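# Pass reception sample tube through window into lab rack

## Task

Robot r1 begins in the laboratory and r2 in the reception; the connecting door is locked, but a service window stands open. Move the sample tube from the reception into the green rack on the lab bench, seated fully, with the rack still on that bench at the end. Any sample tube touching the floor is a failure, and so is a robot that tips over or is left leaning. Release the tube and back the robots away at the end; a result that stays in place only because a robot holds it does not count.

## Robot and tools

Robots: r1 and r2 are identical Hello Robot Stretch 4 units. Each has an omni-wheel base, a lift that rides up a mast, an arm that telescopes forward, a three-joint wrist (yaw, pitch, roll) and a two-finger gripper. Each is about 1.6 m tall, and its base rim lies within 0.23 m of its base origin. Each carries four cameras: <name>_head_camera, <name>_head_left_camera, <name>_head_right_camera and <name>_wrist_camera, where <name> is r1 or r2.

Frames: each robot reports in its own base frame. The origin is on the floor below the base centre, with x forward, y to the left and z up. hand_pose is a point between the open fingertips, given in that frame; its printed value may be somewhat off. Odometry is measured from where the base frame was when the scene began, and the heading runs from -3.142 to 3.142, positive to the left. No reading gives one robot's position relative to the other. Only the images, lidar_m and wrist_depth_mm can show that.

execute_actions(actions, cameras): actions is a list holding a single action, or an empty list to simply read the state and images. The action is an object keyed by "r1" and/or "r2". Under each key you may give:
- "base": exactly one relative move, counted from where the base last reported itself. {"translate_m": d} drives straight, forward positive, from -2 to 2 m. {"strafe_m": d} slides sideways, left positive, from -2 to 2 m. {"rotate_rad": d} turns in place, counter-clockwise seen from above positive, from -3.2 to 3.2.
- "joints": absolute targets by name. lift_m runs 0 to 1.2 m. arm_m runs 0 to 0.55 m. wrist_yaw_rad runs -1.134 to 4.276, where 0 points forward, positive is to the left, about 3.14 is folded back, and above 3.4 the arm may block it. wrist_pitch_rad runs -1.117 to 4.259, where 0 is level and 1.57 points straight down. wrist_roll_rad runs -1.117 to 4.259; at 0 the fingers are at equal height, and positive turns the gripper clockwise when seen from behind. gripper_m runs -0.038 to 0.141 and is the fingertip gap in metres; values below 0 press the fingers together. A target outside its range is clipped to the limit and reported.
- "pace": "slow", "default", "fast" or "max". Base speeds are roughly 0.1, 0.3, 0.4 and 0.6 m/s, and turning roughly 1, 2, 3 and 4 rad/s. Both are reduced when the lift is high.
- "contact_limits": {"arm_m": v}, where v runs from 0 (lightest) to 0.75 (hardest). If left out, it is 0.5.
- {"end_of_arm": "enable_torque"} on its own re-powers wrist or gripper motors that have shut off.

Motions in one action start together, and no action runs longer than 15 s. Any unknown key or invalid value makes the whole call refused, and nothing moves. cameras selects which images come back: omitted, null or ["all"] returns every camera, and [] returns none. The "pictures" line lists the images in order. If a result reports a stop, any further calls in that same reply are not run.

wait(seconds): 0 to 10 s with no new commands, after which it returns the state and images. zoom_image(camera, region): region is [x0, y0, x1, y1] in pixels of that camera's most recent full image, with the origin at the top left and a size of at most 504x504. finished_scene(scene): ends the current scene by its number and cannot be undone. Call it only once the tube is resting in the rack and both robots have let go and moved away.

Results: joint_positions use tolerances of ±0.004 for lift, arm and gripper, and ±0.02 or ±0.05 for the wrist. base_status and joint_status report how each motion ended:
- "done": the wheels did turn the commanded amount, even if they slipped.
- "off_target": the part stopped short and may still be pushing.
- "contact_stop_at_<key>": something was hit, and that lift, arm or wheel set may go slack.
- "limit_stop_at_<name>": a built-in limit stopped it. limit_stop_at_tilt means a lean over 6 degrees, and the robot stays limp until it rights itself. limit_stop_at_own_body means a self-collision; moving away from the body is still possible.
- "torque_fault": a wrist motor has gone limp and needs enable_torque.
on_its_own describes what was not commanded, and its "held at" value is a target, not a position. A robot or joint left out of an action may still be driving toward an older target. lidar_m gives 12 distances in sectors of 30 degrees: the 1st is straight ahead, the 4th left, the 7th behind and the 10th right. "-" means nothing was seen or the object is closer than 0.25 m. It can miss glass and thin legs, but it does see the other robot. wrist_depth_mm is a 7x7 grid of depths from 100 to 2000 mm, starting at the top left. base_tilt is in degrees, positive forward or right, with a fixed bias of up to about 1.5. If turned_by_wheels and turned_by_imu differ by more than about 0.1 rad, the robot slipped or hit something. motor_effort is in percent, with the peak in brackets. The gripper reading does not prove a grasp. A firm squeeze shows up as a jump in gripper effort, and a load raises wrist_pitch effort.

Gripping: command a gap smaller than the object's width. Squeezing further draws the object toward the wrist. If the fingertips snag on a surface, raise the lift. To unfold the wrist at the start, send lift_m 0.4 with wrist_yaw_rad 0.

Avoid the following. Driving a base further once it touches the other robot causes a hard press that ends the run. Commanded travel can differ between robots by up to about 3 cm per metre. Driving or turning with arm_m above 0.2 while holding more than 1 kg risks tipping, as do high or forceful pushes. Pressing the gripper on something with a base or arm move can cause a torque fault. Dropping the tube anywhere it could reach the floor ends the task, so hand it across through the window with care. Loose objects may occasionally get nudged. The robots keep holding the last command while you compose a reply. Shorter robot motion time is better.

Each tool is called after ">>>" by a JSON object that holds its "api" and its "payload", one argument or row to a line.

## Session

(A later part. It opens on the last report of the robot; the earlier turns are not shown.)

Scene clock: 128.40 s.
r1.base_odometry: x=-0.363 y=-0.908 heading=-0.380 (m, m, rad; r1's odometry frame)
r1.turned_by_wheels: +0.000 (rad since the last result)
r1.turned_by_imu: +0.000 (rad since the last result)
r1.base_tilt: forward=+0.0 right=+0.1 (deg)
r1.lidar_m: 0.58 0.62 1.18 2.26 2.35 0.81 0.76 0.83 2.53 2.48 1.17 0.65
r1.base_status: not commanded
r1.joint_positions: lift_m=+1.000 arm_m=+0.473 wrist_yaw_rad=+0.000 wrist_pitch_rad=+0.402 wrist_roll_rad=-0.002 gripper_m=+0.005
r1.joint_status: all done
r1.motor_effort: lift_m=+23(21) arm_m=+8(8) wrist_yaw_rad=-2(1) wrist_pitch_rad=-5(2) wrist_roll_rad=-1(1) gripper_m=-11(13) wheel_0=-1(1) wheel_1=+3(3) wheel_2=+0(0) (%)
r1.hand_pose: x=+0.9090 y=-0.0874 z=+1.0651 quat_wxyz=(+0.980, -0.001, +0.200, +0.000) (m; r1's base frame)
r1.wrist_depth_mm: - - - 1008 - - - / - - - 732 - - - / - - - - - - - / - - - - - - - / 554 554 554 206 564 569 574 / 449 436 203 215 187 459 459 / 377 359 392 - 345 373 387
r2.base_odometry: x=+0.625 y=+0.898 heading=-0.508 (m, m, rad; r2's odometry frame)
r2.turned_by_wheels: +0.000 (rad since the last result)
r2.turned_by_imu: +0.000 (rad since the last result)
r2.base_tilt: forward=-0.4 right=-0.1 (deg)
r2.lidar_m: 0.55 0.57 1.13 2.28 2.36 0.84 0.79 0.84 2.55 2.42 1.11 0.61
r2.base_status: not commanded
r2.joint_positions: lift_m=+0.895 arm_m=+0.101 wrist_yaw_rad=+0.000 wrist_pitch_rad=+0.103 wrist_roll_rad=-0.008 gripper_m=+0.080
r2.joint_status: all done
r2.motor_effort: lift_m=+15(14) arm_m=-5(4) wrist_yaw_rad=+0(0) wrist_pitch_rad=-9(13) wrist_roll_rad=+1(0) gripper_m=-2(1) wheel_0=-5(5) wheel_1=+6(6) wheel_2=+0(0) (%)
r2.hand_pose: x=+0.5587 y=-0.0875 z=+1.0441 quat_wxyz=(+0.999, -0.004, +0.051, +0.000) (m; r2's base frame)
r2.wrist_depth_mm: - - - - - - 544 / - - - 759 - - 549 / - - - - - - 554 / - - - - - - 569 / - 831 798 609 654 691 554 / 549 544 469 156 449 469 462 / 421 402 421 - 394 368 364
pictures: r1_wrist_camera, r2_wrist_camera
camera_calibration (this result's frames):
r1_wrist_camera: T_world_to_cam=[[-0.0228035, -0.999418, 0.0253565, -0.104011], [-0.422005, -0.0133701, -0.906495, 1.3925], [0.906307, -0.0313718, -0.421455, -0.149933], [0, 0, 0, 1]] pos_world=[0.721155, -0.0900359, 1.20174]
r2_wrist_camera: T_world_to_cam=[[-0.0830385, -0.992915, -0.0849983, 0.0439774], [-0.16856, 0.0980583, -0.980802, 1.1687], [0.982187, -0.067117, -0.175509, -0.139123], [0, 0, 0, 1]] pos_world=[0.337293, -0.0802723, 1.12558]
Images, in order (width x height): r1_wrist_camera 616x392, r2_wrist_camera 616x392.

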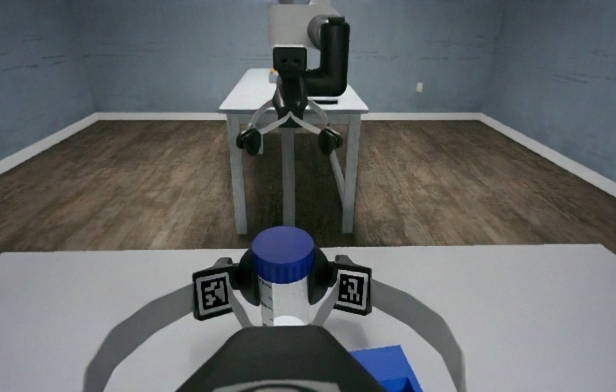

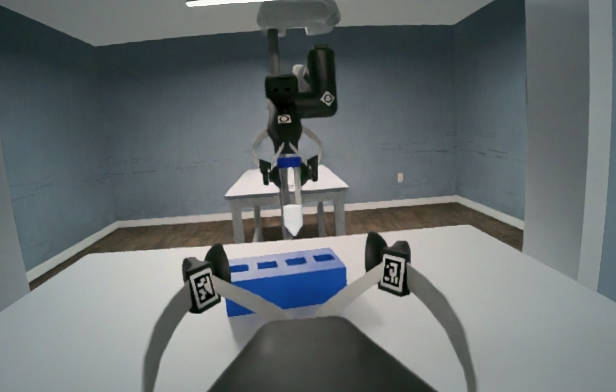

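>>> {"api": "execute_actions", "payload": {
  "actions": [
    {"r1":{"base":{"translate_m":-0.38},"joints":{"arm_m":0.15},"pace":"fast"}}
  ],
  "cameras": []
}}

>>> {"api": "execute_actions", "payload": {
  "actions": [
    {"r1":{"base":{"rotate_rad":2.97},"joints":{"lift_m":0.92,"wrist_yaw_rad":0.6,"arm_m":0.3}},"r2":{"base":{"strafe_m":0.3},"joints":{"arm_m":0.4}}}
  ],
  "cameras": ["r1_wrist_camera","r2_wrist_camera","r1_head_camera"]
}}

Scene clock: 139.00 s.
r1.base_odometry: x=-0.716 y=-0.767 heading=-0.380 (m, m, rad; r1's odometry frame)
r1.turned_by_wheels: +0.000 (rad since the last result)
r1.turned_by_imu: -0.002 (rad since the last result)
r1.base_tilt: forward=+0.1 right=+0.1 (deg)
r1.lidar_m: 0.95 1.00 1.70 2.28 2.37 0.41 0.39 0.46 0.56 2.44 1.73 0.99
r1.base_status: done
r1.joint_positions: lift_m=+1.000 arm_m=+0.151 wrist_yaw_rad=+0.000 wrist_pitch_rad=+0.402 wrist_roll_rad=-0.002 gripper_m=+0.005
r1.joint_status: all done
r1.motor_effort: lift_m=+22(23) arm_m=-7(8) wrist_yaw_rad=-1(2) wrist_pitch_rad=-5(4) wrist_roll_rad=-1(1) gripper_m=-11(11) wheel_0=-1(7) wheel_1=-1(6) wheel_2=+0(10) (%)
r1.hand_pose: x=+0.5877 y=-0.0875 z=+1.0651 quat_wxyz=(+0.980, -0.001, +0.200, +0.000) (m; r1's base frame)
r1.wrist_depth_mm: 732 - - - - - 778 / 788 - - - - 917 820 / 842 931 1060 917 1078 917 878 / 891 732 732 741 741 750 960 / 976 960 976 207 1025 1042 1025 / 1078 1025 204 216 187 1138 1138 / 1138 1138 1182 - 1255 1255 1255
r2.base_odometry: x=+0.625 y=+0.898 heading=-0.508 (m, m, rad; r2's odometry frame)
r2.turned_by_wheels: +0.000 (rad since the last result)
r2.turned_by_imu: +0.000 (rad since the last result)
r2.base_tilt: forward=-0.6 right=-0.2 (deg)
r2.lidar_m: 0.55 0.60 1.11 2.28 2.37 0.85 0.79 0.85 2.53 2.44 1.12 0.58
r2.base_status: not commanded
r2.joint_positions: lift_m=+0.895 arm_m=+0.101 wrist_yaw_rad=+0.000 wrist_pitch_rad=+0.103 wrist_roll_rad=-0.008 gripper_m=+0.080
r2.joint_status: not commanded
r2.motor_effort: lift_m=+15(15) arm_m=-4(4) wrist_yaw_rad=+0(1) wrist_pitch_rad=-9(10) wrist_roll_rad=+1(0) gripper_m=+0(1) wheel_0=-5(5) wheel_1=+6(6) wheel_2=+0(0) (%)
r2.hand_pose: x=+0.5587 y=-0.0875 z=+1.0441 quat_wxyz=(+0.999, -0.004, +0.051, +0.000) (m; r2's base frame)
r2.wrist_depth_mm: - - - - - - 544 / - - - - - - 554 / - - - - - - 554 / - - - - - - 564 / - 820 798 683 654 683 559 / 544 539 469 156 449 469 462 / 424 402 421 - 394 368 364
pictures: none
No camera images: the call's "cameras" was empty. Leave "cameras" out to get every camera's image.

Scene clock: 142.13 s.
r1.base_odometry: x=-0.716 y=-0.767 heading=+2.589 (m, m, rad; r1's odometry frame)
r1.turned_by_wheels: +2.969 (rad since the last result)
r1.turned_by_imu: +2.971 (rad since the last result)
r1.base_tilt: forward=+0.1 right=+0.1 (deg)
r1.lidar_m: 0.38 0.40 0.47 2.40 2.07 1.09 0.98 0.99 1.49 2.28 2.30 0.44
r1.base_status: done
r1.joint_positions: lift_m=+0.920 arm_m=+0.299 wrist_yaw_rad=+0.600 wrist_pitch_rad=+0.402 wrist_roll_rad=-0.002 gripper_m=+0.005
r1.joint_status: all done
r1.motor_effort: lift_m=+18(20) arm_m=+7(8) wrist_yaw_rad=+0(6) wrist_pitch_rad=-4(5) wrist_roll_rad=-1(1) gripper_m=-11(11) wheel_0=-2(7) wheel_1=-3(8) wheel_2=-2(8) (%)
r1.hand_pose: x=+0.7382 y=+0.0777 z=+0.9854 quat_wxyz=(+0.936, -0.060, +0.191, +0.290) (m; r1's base frame)
r1.wrist_depth_mm: - - - - - - - / - - - - - - - / - - - 1182 1205 - - / - - 809 809 809 831 - / 647 615 615 206 597 621 - / 496 480 202 215 187 508 1618 / 418 392 430 - 418 410 1308
r2.base_odometry: x=+0.771 y=+1.160 heading=-0.508 (m, m, rad; r2's odometry frame)
r2.turned_by_wheels: +0.000 (rad since the last result)
r2.turned_by_imu: +0.000 (rad since the last result)
r2.base_tilt: forward=-0.5 right=+0.0 (deg)
r2.lidar_m: 0.54 0.81 1.11 1.97 2.08 2.82 0.80 0.85 2.86 2.74 0.82 0.58
r2.base_status: done
r2.joint_positions: lift_m=+0.895 arm_m=+0.399 wrist_yaw_rad=+0.000 wrist_pitch_rad=+0.102 wrist_roll_rad=-0.008 gripper_m=+0.080
r2.joint_status: all done
r2.motor_effort: lift_m=+16(17) arm_m=+5(4) wrist_yaw_rad=-2(1) wrist_pitch_rad=-8(9) wrist_roll_rad=+0(1) gripper_m=-1(3) wheel_0=-3(10) wheel_1=+4(12) wheel_2=+0(0) (%)
r2.hand_pose: x=+0.8571 y=-0.0874 z=+1.0441 quat_wxyz=(+0.999, -0.004, +0.051, +0.000) (m; r2's base frame)
r2.wrist_depth_mm: - - - - - - - / - - - - - - - / 282 - - - - - - / 278 - - - - - - / 272 - - - - - - / 267 - 466 157 445 469 459 / 264 433 415 - 392 359 286
pictures: r1_head_camera, r1_wrist_camera, r2_wrist_camera
camera_calibration (this result's frames):
r1_wrist_camera: T_world_to_cam=[[0.545453, -0.837758, 0.0253568, -0.372874], [-0.34088, -0.249378, -0.906428, 1.20876], [0.765691, 0.48577, -0.421599, 0.0402291], [0, 0, 0, 1]] pos_world=[0.584625, -0.0304819, 1.12207]
r2_wrist_camera: T_world_to_cam=[[-0.0826994, -0.99294, -0.0850331, 0.0685886], [-0.16818, 0.0980069, -0.980872, 1.21875], [0.982281, -0.0668167, -0.175097, -0.432687], [0, 0, 0, 1]] pos_world=[0.635662, -0.0802523, 1.12551]
Images, in order (width x height): r1_head_camera 420x560, r1_wrist_camera 616x392, r2_wrist_camera 616x392.

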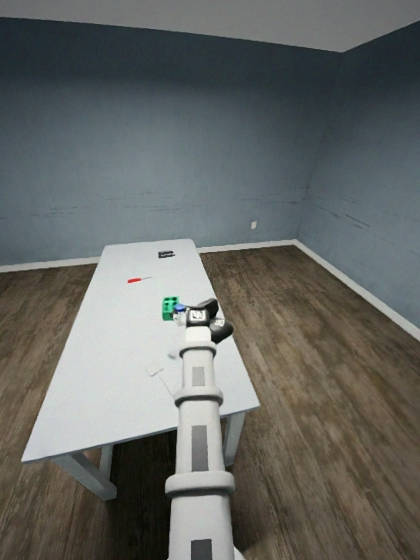

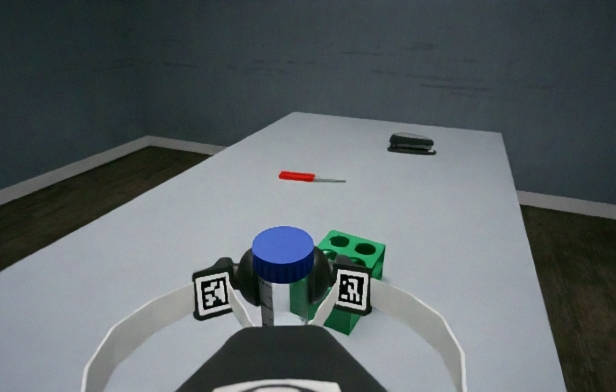

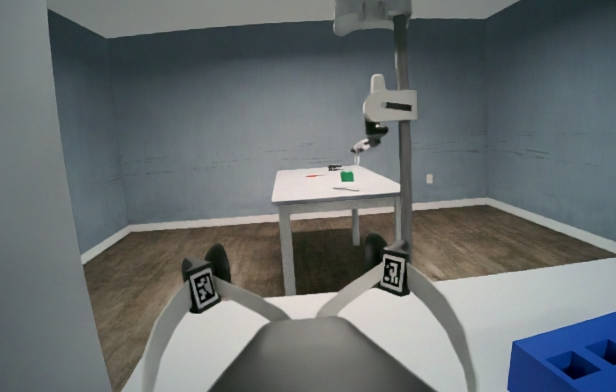

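>>> {"api": "execute_actions", "payload": {
  "actions": [
    {"r1":{"base":{"translate_m":0.05},"joints":{"lift_m":0.89,"wrist_yaw_rad":0.93,"arm_m":0.468}}}
  ],
  "cameras": ["r1_wrist_camera","r2_wrist_camera","r1_head_camera"]
}}

>>> {"api": "zoom_image", "payload": {
  "camera": "r1_head_camera",
  "region": [130,270,210,350]
}}

>>> {"api": "zoom_image", "payload": {
  "camera": "r2_wrist_camera",
  "region": [310,120,390,200]
}}

Scene clock: 152.30 s.
r1.base_odometry: x=-0.759 y=-0.741 heading=+2.589 (m, m, rad; r1's odometry frame)
r1.turned_by_wheels: +0.000 (rad since the last result)
r1.turned_by_imu: -0.002 (rad since the last result)
r1.base_tilt: forward=+0.1 right=+0.1 (deg)
r1.lidar_m: 0.34 0.33 0.42 2.41 2.20 1.12 1.03 1.04 1.54 2.26 2.28 0.40
r1.base_status: done
r1.joint_positions: lift_m=+0.890 arm_m=+0.467 wrist_yaw_rad=+0.930 wrist_pitch_rad=+0.402 wrist_roll_rad=-0.002 gripper_m=+0.005
r1.joint_status: all done
r1.motor_effort: lift_m=+18(18) arm_m=+8(10) wrist_yaw_rad=+1(8) wrist_pitch_rad=-6(7) wrist_roll_rad=+0(1) gripper_m=-12(12) wheel_0=+0(6) wheel_1=+1(6) wheel_2=-1(13) (%)
r1.hand_pose: x=+0.8664 y=+0.1605 z=+0.9555 quat_wxyz=(+0.876, -0.090, +0.178, +0.439) (m; r1's base frame)
r1.wrist_depth_mm: - - - - - - 1808 / - - - - - - 1921 / - - - - 1098 1118 1921 / - - 741 750 741 750 732 / 1808 569 564 205 574 569 574 / 455 439 203 215 187 459 459 / 382 362 394 - 336 373 387
r2.base_odometry: x=+0.771 y=+1.160 heading=-0.508 (m, m, rad; r2's odometry frame)
r2.turned_by_wheels: +0.000 (rad since the last result)
r2.turned_by_imu: +0.000 (rad since the last result)
r2.base_tilt: forward=-0.6 right=-0.1 (deg)
r2.lidar_m: 0.54 0.79 1.12 1.98 2.05 2.84 0.80 0.86 2.85 2.75 0.82 0.57
r2.base_status: not commanded
r2.joint_positions: lift_m=+0.895 arm_m=+0.399 wrist_yaw_rad=+0.000 wrist_pitch_rad=+0.102 wrist_roll_rad=-0.008 gripper_m=+0.080
r2.joint_status: not commanded
r2.motor_effort: lift_m=+16(16) arm_m=+5(5) wrist_yaw_rad=+0(2) wrist_pitch_rad=-8(8) wrist_roll_rad=+0(1) gripper_m=-3(3) wheel_0=-3(3) wheel_1=+4(4) wheel_2=+0(0) (%)
r2.hand_pose: x=+0.8571 y=-0.0874 z=+1.0441 quat_wxyz=(+0.999, -0.004, +0.051, +0.000) (m; r2's base frame)
r2.wrist_depth_mm: - - - - - - - / - - - - - - - / 282 - - - - - - / 278 - - - - - - / 271 - - - - - - / 267 - 466 157 445 466 459 / 265 430 418 - 392 357 286
pictures: r1_head_camera, r1_wrist_camera, r2_wrist_camera
camera_calibration (this result's frames):
r1_wrist_camera: T_world_to_cam=[[0.787272, -0.616084, 0.0253564, -0.617822], [-0.2418, -0.346294, -0.906429, 1.17564], [0.567217, 0.707475, -0.421597, 0.0256262], [0, 0, 0, 1]] pos_world=[0.756128, 0.00835608, 1.0921]
r2_wrist_camera: T_world_to_cam=[[-0.0826993, -0.99294, -0.0850331, 0.0685885], [-0.168179, 0.0980068, -0.980872, 1.21875], [0.982281, -0.0668167, -0.175097, -0.432687], [0, 0, 0, 1]] pos_world=[0.635662, -0.0802523, 1.12551]
Images, in order (width x height): r1_head_camera 420x560, r1_wrist_camera 616x392, r2_wrist_camera 616x392.

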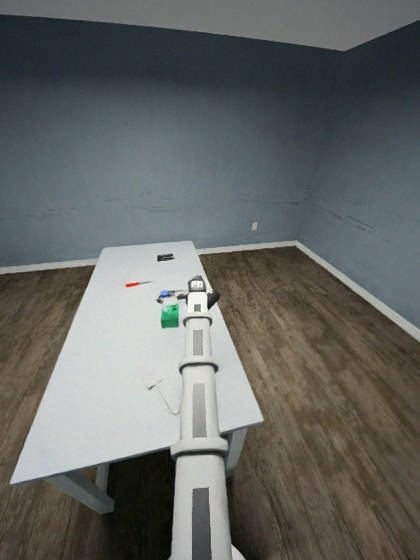

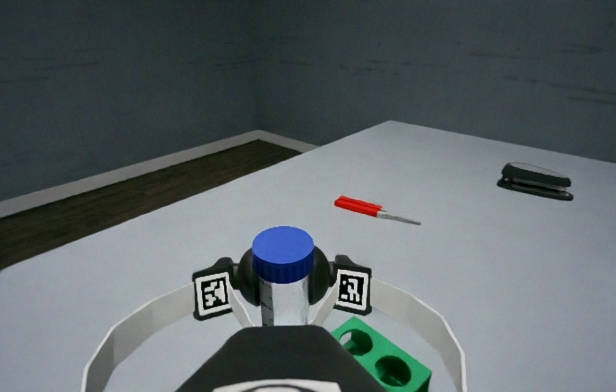

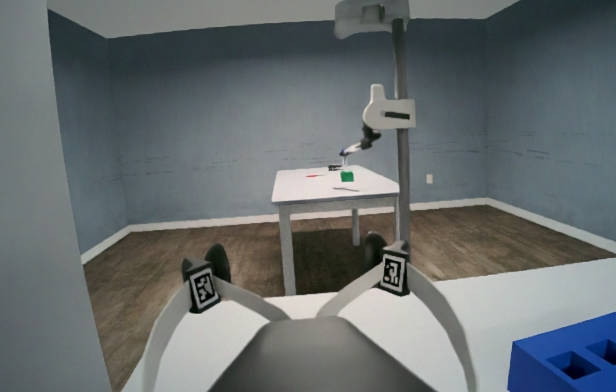

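Region (130, 270, 210, 350) of r1_head_camera's 420x560 image, scaled by 6.300, with more detail than that image has.

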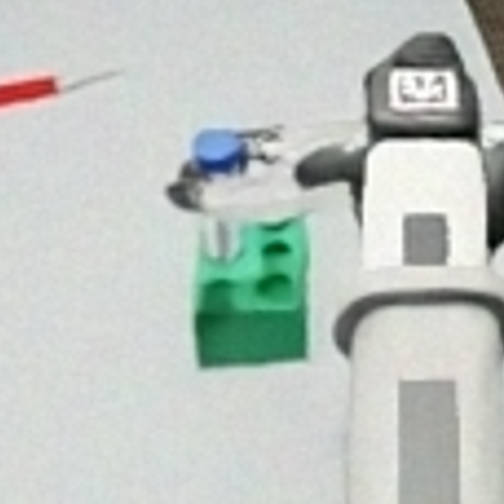

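Region (310, 120, 390, 200) of r2_wrist_camera's 616x392 image, scaled by 6.300.

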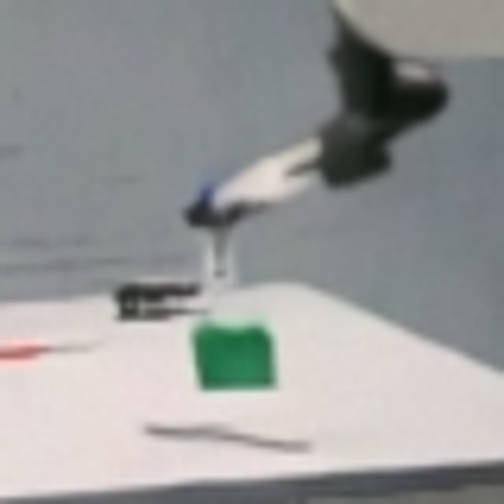

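>>> {"api": "execute_actions", "payload": {
  "actions": [
    {"r1":{"base":{"strafe_m":0.006},"joints":{"lift_m":0.865},"pace":"slow"}}
  ],
  "cameras": ["r1_wrist_camera","r2_wrist_camera","r1_head_camera"]
}}

>>> {"api": "zoom_image", "payload": {
  "camera": "r1_head_camera",
  "region": [130,270,210,350]
}}

>>> {"api": "zoom_image", "payload": {
  "camera": "r2_wrist_camera",
  "region": [310,120,390,200]
}}

Scene clock: 163.07 s.
r1.base_odometry: x=-0.762 y=-0.746 heading=+2.589 (m, m, rad; r1's odometry frame)
r1.turned_by_wheels: +0.000 (rad since the last result)
r1.turned_by_imu: -0.001 (rad since the last result)
r1.base_tilt: forward=+0.1 right=+0.1 (deg)
r1.lidar_m: 0.32 0.33 0.44 2.41 2.17 1.12 1.03 1.05 1.57 2.26 2.30 0.40
r1.base_status: done
r1.joint_positions: lift_m=+0.865 arm_m=+0.467 wrist_yaw_rad=+0.930 wrist_pitch_rad=+0.402 wrist_roll_rad=-0.002 gripper_m=+0.005
r1.joint_status: all done
r1.motor_effort: lift_m=+18(17) arm_m=+8(8) wrist_yaw_rad=+0(1) wrist_pitch_rad=-5(3) wrist_roll_rad=-1(1) gripper_m=-12(12) wheel_0=-1(7) wheel_1=+5(5) wheel_2=+0(0) (%)
r1.hand_pose: x=+0.8664 y=+0.1605 z=+0.9305 quat_wxyz=(+0.876, -0.090, +0.178, +0.439) (m; r1's base frame)
r1.wrist_depth_mm: - - - - - - 1863 / - - - - - - 1863 / - - - - 1008 1008 1921 / - - 683 691 683 699 691 / 521 517 521 206 525 525 525 / 421 404 203 216 187 427 427 / 355 330 366 - 298 349 357
r2.base_odometry: x=+0.771 y=+1.160 heading=-0.508 (m, m, rad; r2's odometry frame)
r2.turned_by_wheels: +0.000 (rad since the last result)
r2.turned_by_imu: +0.000 (rad since the last result)
r2.base_tilt: forward=-0.4 right=-0.2 (deg)
r2.lidar_m: 0.54 0.79 1.11 1.99 2.06 2.84 0.82 0.84 2.85 2.74 0.82 0.58
r2.base_status: not commanded
r2.joint_positions: lift_m=+0.895 arm_m=+0.399 wrist_yaw_rad=+0.000 wrist_pitch_rad=+0.102 wrist_roll_rad=-0.008 gripper_m=+0.080
r2.joint_status: not commanded
r2.motor_effort: lift_m=+16(16) arm_m=+5(5) wrist_yaw_rad=-1(1) wrist_pitch_rad=-8(7) wrist_roll_rad=+0(1) gripper_m=-3(3) wheel_0=-3(3) wheel_1=+4(4) wheel_2=+0(0) (%)
r2.hand_pose: x=+0.8571 y=-0.0874 z=+1.0441 quat_wxyz=(+0.999, -0.004, +0.051, +0.000) (m; r2's base frame)
r2.wrist_depth_mm: - - - - - - - / - - - - - - - / 281 - - - - - - / 278 - - - - - - / 273 - - - - - - / 266 - 469 156 449 462 455 / 264 433 418 - 394 359 286
pictures: r1_head_camera, r1_wrist_camera, r2_wrist_camera
camera_calibration (this result's frames):
r1_wrist_camera: T_world_to_cam=[[0.787272, -0.616084, 0.0253565, -0.61719], [-0.2418, -0.346294, -0.906429, 1.15301], [0.567217, 0.707475, -0.421597, 0.0151001], [0, 0, 0, 1]] pos_world=[0.756129, 0.00835609, 1.06714]
r2_wrist_camera: T_world_to_cam=[[-0.0826992, -0.99294, -0.0850331, 0.0685885], [-0.16818, 0.0980068, -0.980872, 1.21875], [0.982281, -0.0668165, -0.175097, -0.432687], [0, 0, 0, 1]] pos_world=[0.635662, -0.0802523, 1.12551]
Images, in order (width x height): r1_head_camera 420x560, r1_wrist_camera 616x392, r2_wrist_camera 616x392.

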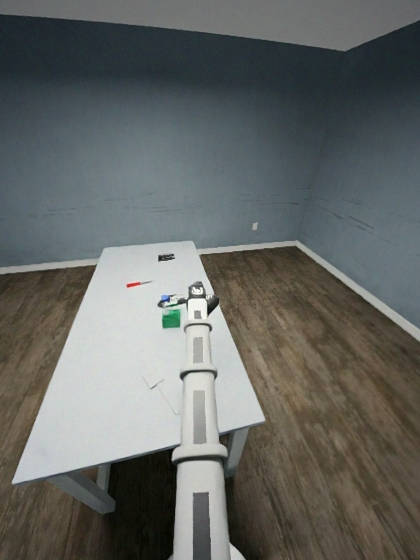

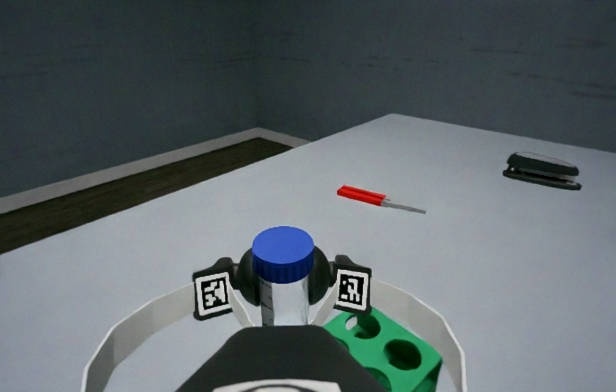

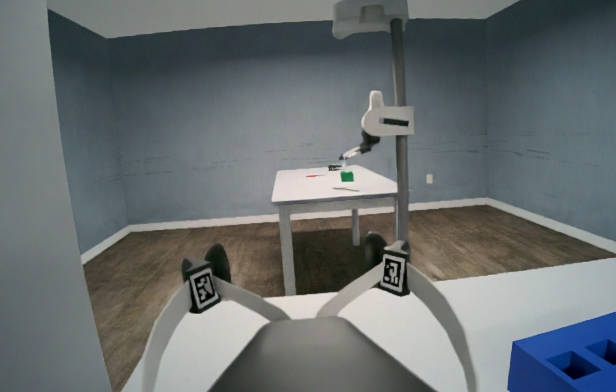

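Region (130, 270, 210, 350) of r1_head_camera's 420x560 image, scaled by 6.300, with more detail than that image has.

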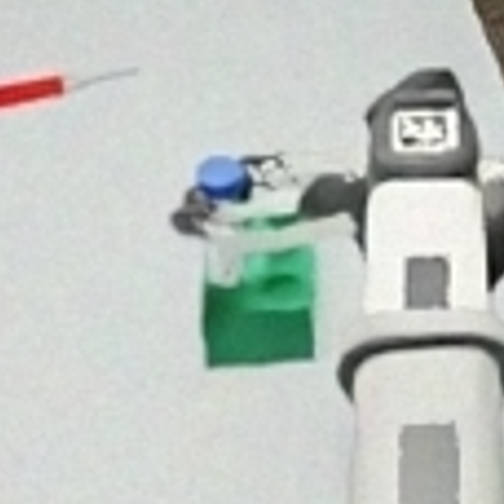

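Region (310, 120, 390, 200) of r2_wrist_camera's 616x392 image, scaled by 6.300.

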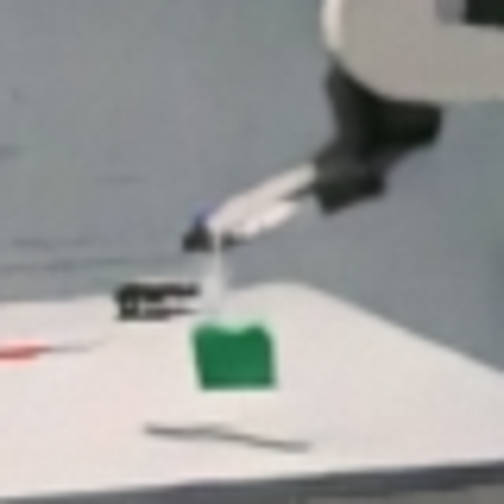

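>>> {"api": "execute_actions", "payload": {
  "actions": [
    {"r1":{"joints":{"lift_m":0.838,"arm_m":0.472},"pace":"slow"}}
  ],
  "cameras": ["r1_wrist_camera","r1_head_camera"]
}}

>>> {"api": "zoom_image", "payload": {
  "camera": "r1_head_camera",
  "region": [130,270,210,350]
}}

Scene clock: 168.70 s.
r1.base_odometry: x=-0.762 y=-0.746 heading=+2.589 (m, m, rad; r1's odometry frame)
r1.turned_by_wheels: +0.000 (rad since the last result)
r1.turned_by_imu: -0.001 (rad since the last result)
r1.base_tilt: forward=+0.1 right=+0.1 (deg)
r1.lidar_m: 0.32 0.35 0.44 2.42 2.19 1.16 1.02 1.04 1.55 2.26 2.29 0.41
r1.base_status: not commanded
r1.joint_positions: lift_m=+0.838 arm_m=+0.471 wrist_yaw_rad=+0.930 wrist_pitch_rad=+0.402 wrist_roll_rad=-0.002 gripper_m=+0.005
r1.joint_status: all done
r1.motor_effort: lift_m=+17(19) arm_m=+8(8) wrist_yaw_rad=+0(2) wrist_pitch_rad=-5(5) wrist_roll_rad=-1(1) gripper_m=-11(12) wheel_0=-1(2) wheel_1=+5(4) wheel_2=+0(0) (%)
r1.hand_pose: x=+0.8704 y=+0.1605 z=+0.9035 quat_wxyz=(+0.876, -0.090, +0.178, +0.439) (m; r1's base frame)
r1.wrist_depth_mm: - - - - - - 1863 / - - - - - - 1863 / - - - 904 931 917 917 / - 621 621 621 621 627 634 / 473 477 473 206 477 477 484 / 379 373 203 216 187 387 384 / 322 303 332 - 274 315 327
r2.base_odometry: x=+0.771 y=+1.160 heading=-0.508 (m, m, rad; r2's odometry frame)
r2.turned_by_wheels: +0.000 (rad since the last result)
r2.turned_by_imu: +0.000 (rad since the last result)
r2.base_tilt: forward=-0.6 right=-0.3 (deg)
r2.lidar_m: 0.55 0.80 1.13 1.98 2.06 2.84 0.81 0.84 2.85 2.74 0.81 0.58
r2.base_status: not commanded
r2.joint_positions: lift_m=+0.895 arm_m=+0.399 wrist_yaw_rad=+0.000 wrist_pitch_rad=+0.102 wrist_roll_rad=-0.008 gripper_m=+0.080
r2.joint_status: not commanded
r2.motor_effort: lift_m=+15(16) arm_m=+5(5) wrist_yaw_rad=-1(1) wrist_pitch_rad=-8(8) wrist_roll_rad=-1(0) gripper_m=-2(2) wheel_0=-3(3) wheel_1=+4(4) wheel_2=+0(0) (%)
r2.hand_pose: x=+0.8571 y=-0.0874 z=+1.0441 quat_wxyz=(+0.999, -0.004, +0.051, +0.000) (m; r2's base frame)
r2.wrist_depth_mm: - - - - - - - / - - - - - - - / 282 - - - - - - / 277 - - - - - - / 272 - - - - - - / 267 - 466 156 445 466 459 / 264 433 415 - 392 357 286
pictures: r1_head_camera, r1_wrist_camera
camera_calibration (this result's frames):
r1_wrist_camera: T_world_to_cam=[[0.787271, -0.616086, 0.0253544, -0.619635], [-0.241748, -0.346225, -0.906469, 1.12951], [0.567241, 0.707507, -0.42151, 0.00135705], [0, 0, 0, 1]] pos_world=[0.760106, 0.00835427, 1.04014]
Images, in order (width x height): r1_head_camera 420x560, r1_wrist_camera 616x392.

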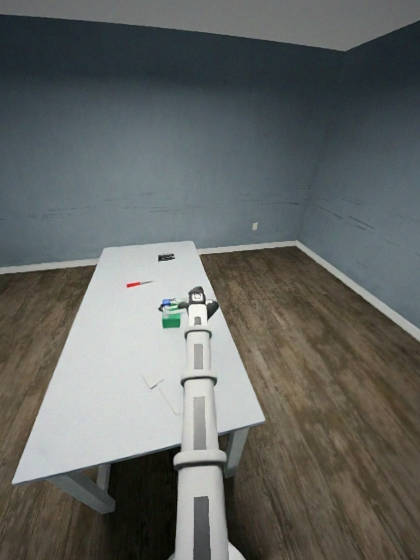

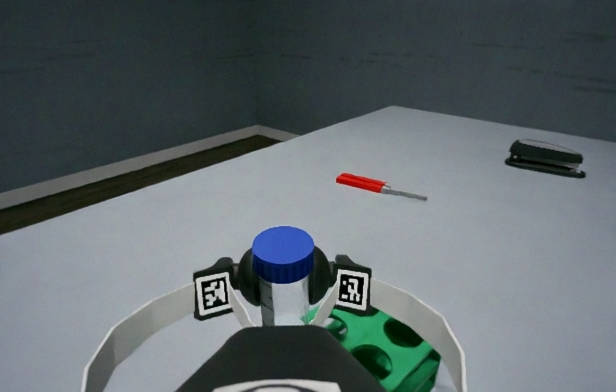

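Region (130, 270, 210, 350) of r1_head_camera's 420x560 image, scaled by 6.300, with more detail than that image has.

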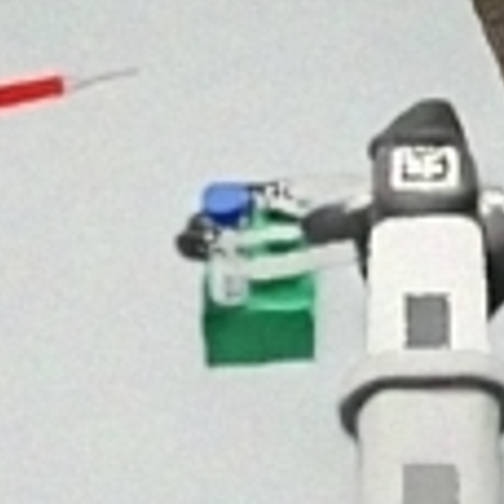

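>>> {"api": "execute_actions", "payload": {
  "actions": [
    {"r1":{"joints":{"lift_m":0.806},"pace":"slow"}}
  ],
  "cameras": ["r1_wrist_camera"]
}}

>>> {"api": "execute_actions", "payload": {
  "actions": [
    {"r1":{"joints":{"gripper_m":0.09}}}
  ],
  "cameras": ["r1_wrist_camera"]
}}

>>> {"api": "execute_actions", "payload": {
  "actions": [
    {"r1":{"joints":{"lift_m":0.89},"pace":"fast"}}
  ],
  "cameras": []
}}

>>> {"api": "execute_actions", "payload": {
  "actions": [
    {"r1":{"base":{"translate_m":-0.3},"joints":{"arm_m":0.1,"wrist_yaw_rad":0.3},"pace":"fast"},"r2":{"base":{"translate_m":-0.2},"joints":{"arm_m":0.05},"pace":"fast"}}
  ],
  "cameras": ["r1_wrist_camera"]
}}

>>> {"api": "zoom_image", "payload": {
  "camera": "r1_wrist_camera",
  "region": [200,60,400,240]
}}

Scene clock: 177.03 s.
r1.base_odometry: x=-0.762 y=-0.746 heading=+2.589 (m, m, rad; r1's odometry frame)
r1.turned_by_wheels: +0.000 (rad since the last result)
r1.turned_by_imu: -0.001 (rad since the last result)
r1.base_tilt: forward=+0.1 right=+0.2 (deg)
r1.lidar_m: 0.33 0.33 0.42 2.43 2.19 1.15 1.00 1.04 1.54 2.26 2.29 0.40
r1.base_status: not commanded
r1.joint_positions: lift_m=+0.806 arm_m=+0.471 wrist_yaw_rad=+0.930 wrist_pitch_rad=+0.402 wrist_roll_rad=-0.002 gripper_m=+0.005
r1.joint_status: all done
r1.motor_effort: lift_m=+18(18) arm_m=+8(8) wrist_yaw_rad=-1(1) wrist_pitch_rad=-3(6) wrist_roll_rad=-1(1) gripper_m=-12(11) wheel_0=-2(2) wheel_1=+4(5) wheel_2=+0(0) (%)
r1.hand_pose: x=+0.8704 y=+0.1605 z=+0.8715 quat_wxyz=(+0.876, -0.090, +0.178, +0.439) (m; r1's base frame)
r1.wrist_depth_mm: - - - - - - 1863 / - - - - - - 1921 / - - - 798 798 809 707 / - 544 544 554 554 549 549 / 418 421 418 206 421 421 424 / 340 325 203 215 187 342 343 / 285 266 293 - 249 278 286
r2.base_odometry: x=+0.771 y=+1.160 heading=-0.508 (m, m, rad; r2's odometry frame)
r2.turned_by_wheels: +0.000 (rad since the last result)
r2.turned_by_imu: +0.000 (rad since the last result)
r2.base_tilt: forward=-0.6 right=-0.1 (deg)
r2.lidar_m: 0.54 0.80 1.13 1.98 2.06 2.85 0.81 0.86 2.88 2.74 0.82 0.57
r2.base_status: not commanded
r2.joint_positions: lift_m=+0.895 arm_m=+0.399 wrist_yaw_rad=+0.000 wrist_pitch_rad=+0.102 wrist_roll_rad=-0.008 gripper_m=+0.080
r2.joint_status: not commanded
r2.motor_effort: lift_m=+16(16) arm_m=+5(5) wrist_yaw_rad=-2(1) wrist_pitch_rad=-8(8) wrist_roll_rad=+1(1) gripper_m=-3(0) wheel_0=-3(3) wheel_1=+4(4) wheel_2=+0(0) (%)
r2.hand_pose: x=+0.8571 y=-0.0874 z=+1.0441 quat_wxyz=(+0.999, -0.004, +0.051, +0.000) (m; r2's base frame)
r2.wrist_depth_mm: - - - - - - - / - - - - - - - / 282 - - - - - - / 278 - - - - - - / 273 - - - - - - / 267 - 469 156 449 469 459 / 265 433 421 - 392 359 286
pictures: r1_wrist_camera
camera_calibration (this result's frames):
r1_wrist_camera: T_world_to_cam=[[0.787271, -0.616086, 0.0253541, -0.618826], [-0.241748, -0.346224, -0.906469, 1.10049], [0.567242, 0.707507, -0.421509, -0.0121402], [0, 0, 0, 1]] pos_world=[0.760111, 0.00835423, 1.00813]
Images, in order (width x height): r1_wrist_camera 616x392.

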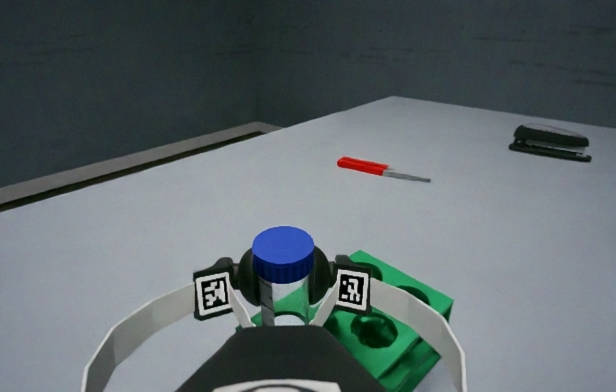

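Scene clock: 178.67 s.
r1.base_odometry: x=-0.762 y=-0.746 heading=+2.589 (m, m, rad; r1's odometry frame)
r1.turned_by_wheels: +0.000 (rad since the last result)
r1.turned_by_imu: -0.001 (rad since the last result)
r1.base_tilt: forward=+0.1 right=+0.1 (deg)
r1.lidar_m: 0.34 0.35 0.42 2.43 2.23 1.13 1.03 1.06 1.61 2.25 2.25 0.39
r1.base_status: not commanded
r1.joint_positions: lift_m=+0.806 arm_m=+0.471 wrist_yaw_rad=+0.930 wrist_pitch_rad=+0.402 wrist_roll_rad=-0.002 gripper_m=+0.090
r1.joint_status: all done
r1.motor_effort: lift_m=+18(18) arm_m=+8(8) wrist_yaw_rad=-1(1) wrist_pitch_rad=-4(6) wrist_roll_rad=-1(1) gripper_m=+0(10) wheel_0=-1(1) wheel_1=+5(4) wheel_2=+0(0) (%)
r1.hand_pose: x=+0.8704 y=+0.1605 z=+0.8715 quat_wxyz=(+0.876, -0.090, +0.178, +0.439) (m; r1's base frame)
r1.wrist_depth_mm: - - - - - - 1863 / - - - - - - 1863 / - - - 798 809 820 715 / - 544 554 544 554 554 554 / 415 418 421 287 402 424 427 / 340 315 314 236 237 342 342 / 285 277 296 - 248 286 286
r2.base_odometry: x=+0.771 y=+1.160 heading=-0.508 (m, m, rad; r2's odometry frame)
r2.turned_by_wheels: +0.000 (rad since the last result)
r2.turned_by_imu: +0.000 (rad since the last result)
r2.base_tilt: forward=-0.5 right=+0.0 (deg)
r2.lidar_m: 0.55 0.80 1.14 1.97 2.06 2.85 0.80 0.85 2.86 2.74 0.83 0.58
r2.base_status: not commanded
r2.joint_positions: lift_m=+0.895 arm_m=+0.399 wrist_yaw_rad=+0.000 wrist_pitch_rad=+0.102 wrist_roll_rad=-0.008 gripper_m=+0.080
r2.joint_status: not commanded
r2.motor_effort: lift_m=+16(16) arm_m=+5(5) wrist_yaw_rad=-2(1) wrist_pitch_rad=-8(7) wrist_roll_rad=+0(0) gripper_m=-2(2) wheel_0=-3(3) wheel_1=+4(4) wheel_2=+0(0) (%)
r2.hand_pose: x=+0.8571 y=-0.0874 z=+1.0441 quat_wxyz=(+0.999, -0.004, +0.051, +0.000) (m; r2's base frame)
r2.wrist_depth_mm: - - - - - - - / - - - - - - - / 281 - - - - - - / 278 - - - - - - / 271 - - - - - - / 266 - 466 156 445 469 459 / 264 436 418 - 392 362 286
pictures: r1_wrist_camera
camera_calibration (this result's frames):
r1_wrist_camera: T_world_to_cam=[[0.78727, -0.616086, 0.0253543, -0.618827], [-0.241748, -0.346224, -0.906469, 1.10049], [0.567242, 0.707507, -0.42151, -0.0121404], [0, 0, 0, 1]] pos_world=[0.760111, 0.00835422, 1.00813]
Images, in order (width x height): r1_wrist_camera 616x392.

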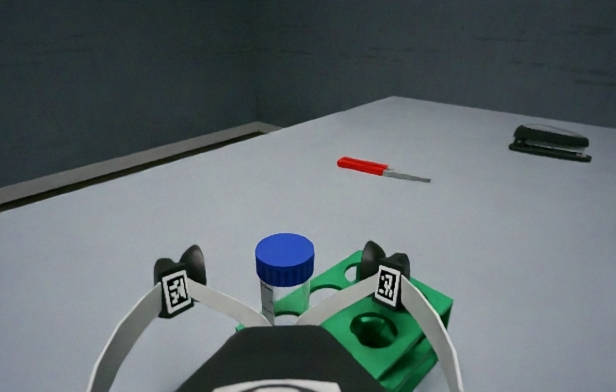

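Scene clock: 179.77 s.
r1.base_odometry: x=-0.762 y=-0.746 heading=+2.589 (m, m, rad; r1's odometry frame)
r1.turned_by_wheels: +0.000 (rad since the last result)
r1.turned_by_imu: +0.000 (rad since the last result)
r1.base_tilt: forward=+0.0 right=+0.1 (deg)
r1.lidar_m: 0.33 0.35 0.42 2.39 2.18 1.16 1.04 1.06 1.54 2.25 2.29 0.40
r1.base_status: not commanded
r1.joint_positions: lift_m=+0.890 arm_m=+0.471 wrist_yaw_rad=+0.930 wrist_pitch_rad=+0.402 wrist_roll_rad=-0.002 gripper_m=+0.090
r1.joint_status: all done
r1.motor_effort: lift_m=+22(22) arm_m=+8(8) wrist_yaw_rad=-1(0) wrist_pitch_rad=-3(5) wrist_roll_rad=-1(1) gripper_m=-1(1) wheel_0=-2(1) wheel_1=+4(4) wheel_2=+0(0) (%)
r1.hand_pose: x=+0.8704 y=+0.1605 z=+0.9552 quat_wxyz=(+0.876, -0.090, +0.178, +0.439) (m; r1's base frame)
r1.wrist_depth_mm: - - - - - - 1708 / - - - - - - 1921 / - - - - 1078 1078 1921 / - - 741 750 750 750 723 / 1808 564 564 564 569 569 574 / 452 424 427 442 430 455 455 / 382 373 394 - 332 389 387
r2.base_odometry: x=+0.771 y=+1.160 heading=-0.508 (m, m, rad; r2's odometry frame)
r2.turned_by_wheels: +0.000 (rad since the last result)
r2.turned_by_imu: +0.000 (rad since the last result)
r2.base_tilt: forward=-0.6 right=-0.1 (deg)
r2.lidar_m: 0.54 0.82 1.12 1.98 2.06 2.84 0.81 0.85 2.85 2.74 0.82 0.58
r2.base_status: not commanded
r2.joint_positions: lift_m=+0.895 arm_m=+0.399 wrist_yaw_rad=+0.000 wrist_pitch_rad=+0.102 wrist_roll_rad=-0.008 gripper_m=+0.080
r2.joint_status: not commanded
r2.motor_effort: lift_m=+16(16) arm_m=+4(5) wrist_yaw_rad=-1(1) wrist_pitch_rad=-8(8) wrist_roll_rad=+0(0) gripper_m=-2(3) wheel_0=-3(3) wheel_1=+4(4) wheel_2=+0(0) (%)
r2.hand_pose: x=+0.8571 y=-0.0874 z=+1.0441 quat_wxyz=(+0.999, -0.004, +0.051, +0.000) (m; r2's base frame)
r2.wrist_depth_mm: - - - - - - - / - - - - - - - / 282 - - - - - - / 278 - - - - - - / 272 - - - - - - / 266 - 462 156 449 466 459 / 264 433 418 - 392 359 286
pictures: none
No camera images: the call's "cameras" was empty. Leave "cameras" out to get every camera's image.

Scene clock: 181.97 s.
r1.base_odometry: x=-0.506 y=-0.903 heading=+2.589 (m, m, rad; r1's odometry frame)
r1.turned_by_wheels: +0.000 (rad since the last result)
r1.turned_by_imu: -0.001 (rad since the last result)
r1.base_tilt: forward=+0.1 right=+0.1 (deg)
r1.lidar_m: 0.62 0.63 2.65 2.39 1.69 0.81 0.70 0.71 1.20 2.24 2.35 0.71
r1.base_status: done
r1.joint_positions: lift_m=+0.890 arm_m=+0.101 wrist_yaw_rad=+0.300 wrist_pitch_rad=+0.402 wrist_roll_rad=-0.002 gripper_m=+0.090
r1.joint_status: all done
r1.motor_effort: lift_m=+22(22) arm_m=-7(8) wrist_yaw_rad=+0(12) wrist_pitch_rad=-4(4) wrist_roll_rad=-1(1) gripper_m=-1(0) wheel_0=-2(8) wheel_1=-2(7) wheel_2=-2(10) (%)
r1.hand_pose: x=+0.5517 y=-0.0051 z=+0.9552 quat_wxyz=(+0.969, -0.031, +0.197, +0.147) (m; r1's base frame)
r1.wrist_depth_mm: - - - - - - - / - - - - - - - / - - 1060 991 1205 - - / - 732 741 741 759 - - / 564 564 559 564 569 1921 1921 / 455 436 427 445 430 488 1537 / 1229 496 455 - 442 415 1308
r2.base_odometry: x=+0.596 y=+1.257 heading=-0.508 (m, m, rad; r2's odometry frame)
r2.turned_by_wheels: +0.000 (rad since the last result)
r2.turned_by_imu: +0.000 (rad since the last result)
r2.base_tilt: forward=-0.5 right=-0.1 (deg)
r2.lidar_m: 0.74 1.01 1.37 1.97 2.07 2.83 0.59 0.65 0.91 2.74 1.09 0.77
r2.base_status: done
r2.joint_positions: lift_m=+0.895 arm_m=+0.051 wrist_yaw_rad=+0.000 wrist_pitch_rad=+0.103 wrist_roll_rad=-0.008 gripper_m=+0.080
r2.joint_status: all done
r2.motor_effort: lift_m=+16(15) arm_m=-4(5) wrist_yaw_rad=+0(0) wrist_pitch_rad=-8(8) wrist_roll_rad=+1(0) gripper_m=-3(1) wheel_0=-2(8) wheel_1=-4(9) wheel_2=+1(13) (%)
r2.hand_pose: x=+0.5086 y=-0.0875 z=+1.0440 quat_wxyz=(+0.999, -0.004, +0.051, +0.000) (m; r2's base frame)
r2.wrist_depth_mm: 647 661 - - - - - / 661 676 - - - - - / 683 699 - - - - - / 699 707 - - - - - / 723 741 723 768 654 699 647 / 741 741 521 156 535 549 831 / 768 759 778 - 820 820 842
pictures: r1_wrist_camera
camera_calibration (this result's frames):
r1_wrist_camera: T_world_to_cam=[[0.2734, -0.961566, 0.0253536, -0.190324], [-0.399258, -0.137421, -0.906481, 1.12993], [0.875126, 0.237709, -0.421484, 0.148745], [0, 0, 0, 1]] pos_world=[0.372996, -0.0630911, 1.09178]
Images, in order (width x height): r1_wrist_camera 616x392.

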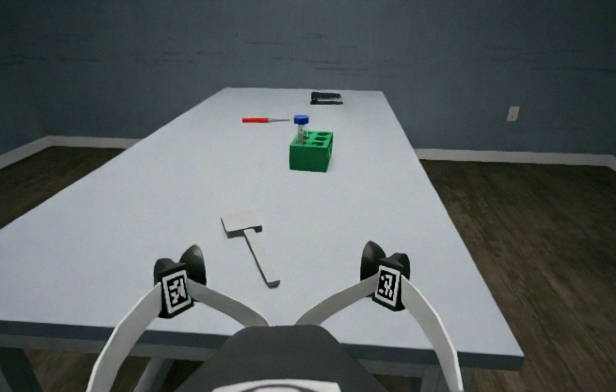

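Region (200, 60, 400, 240) of r1_wrist_camera's 616x392 image, scaled by 2.520; it fills the top 454 rows of this view, and the rest is white.

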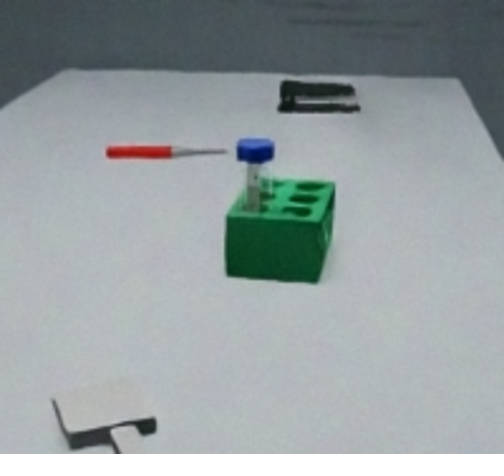

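>>> {"api": "finished_scene", "payload": {
  "scene": 1
}}

The scene is finished: the task was done.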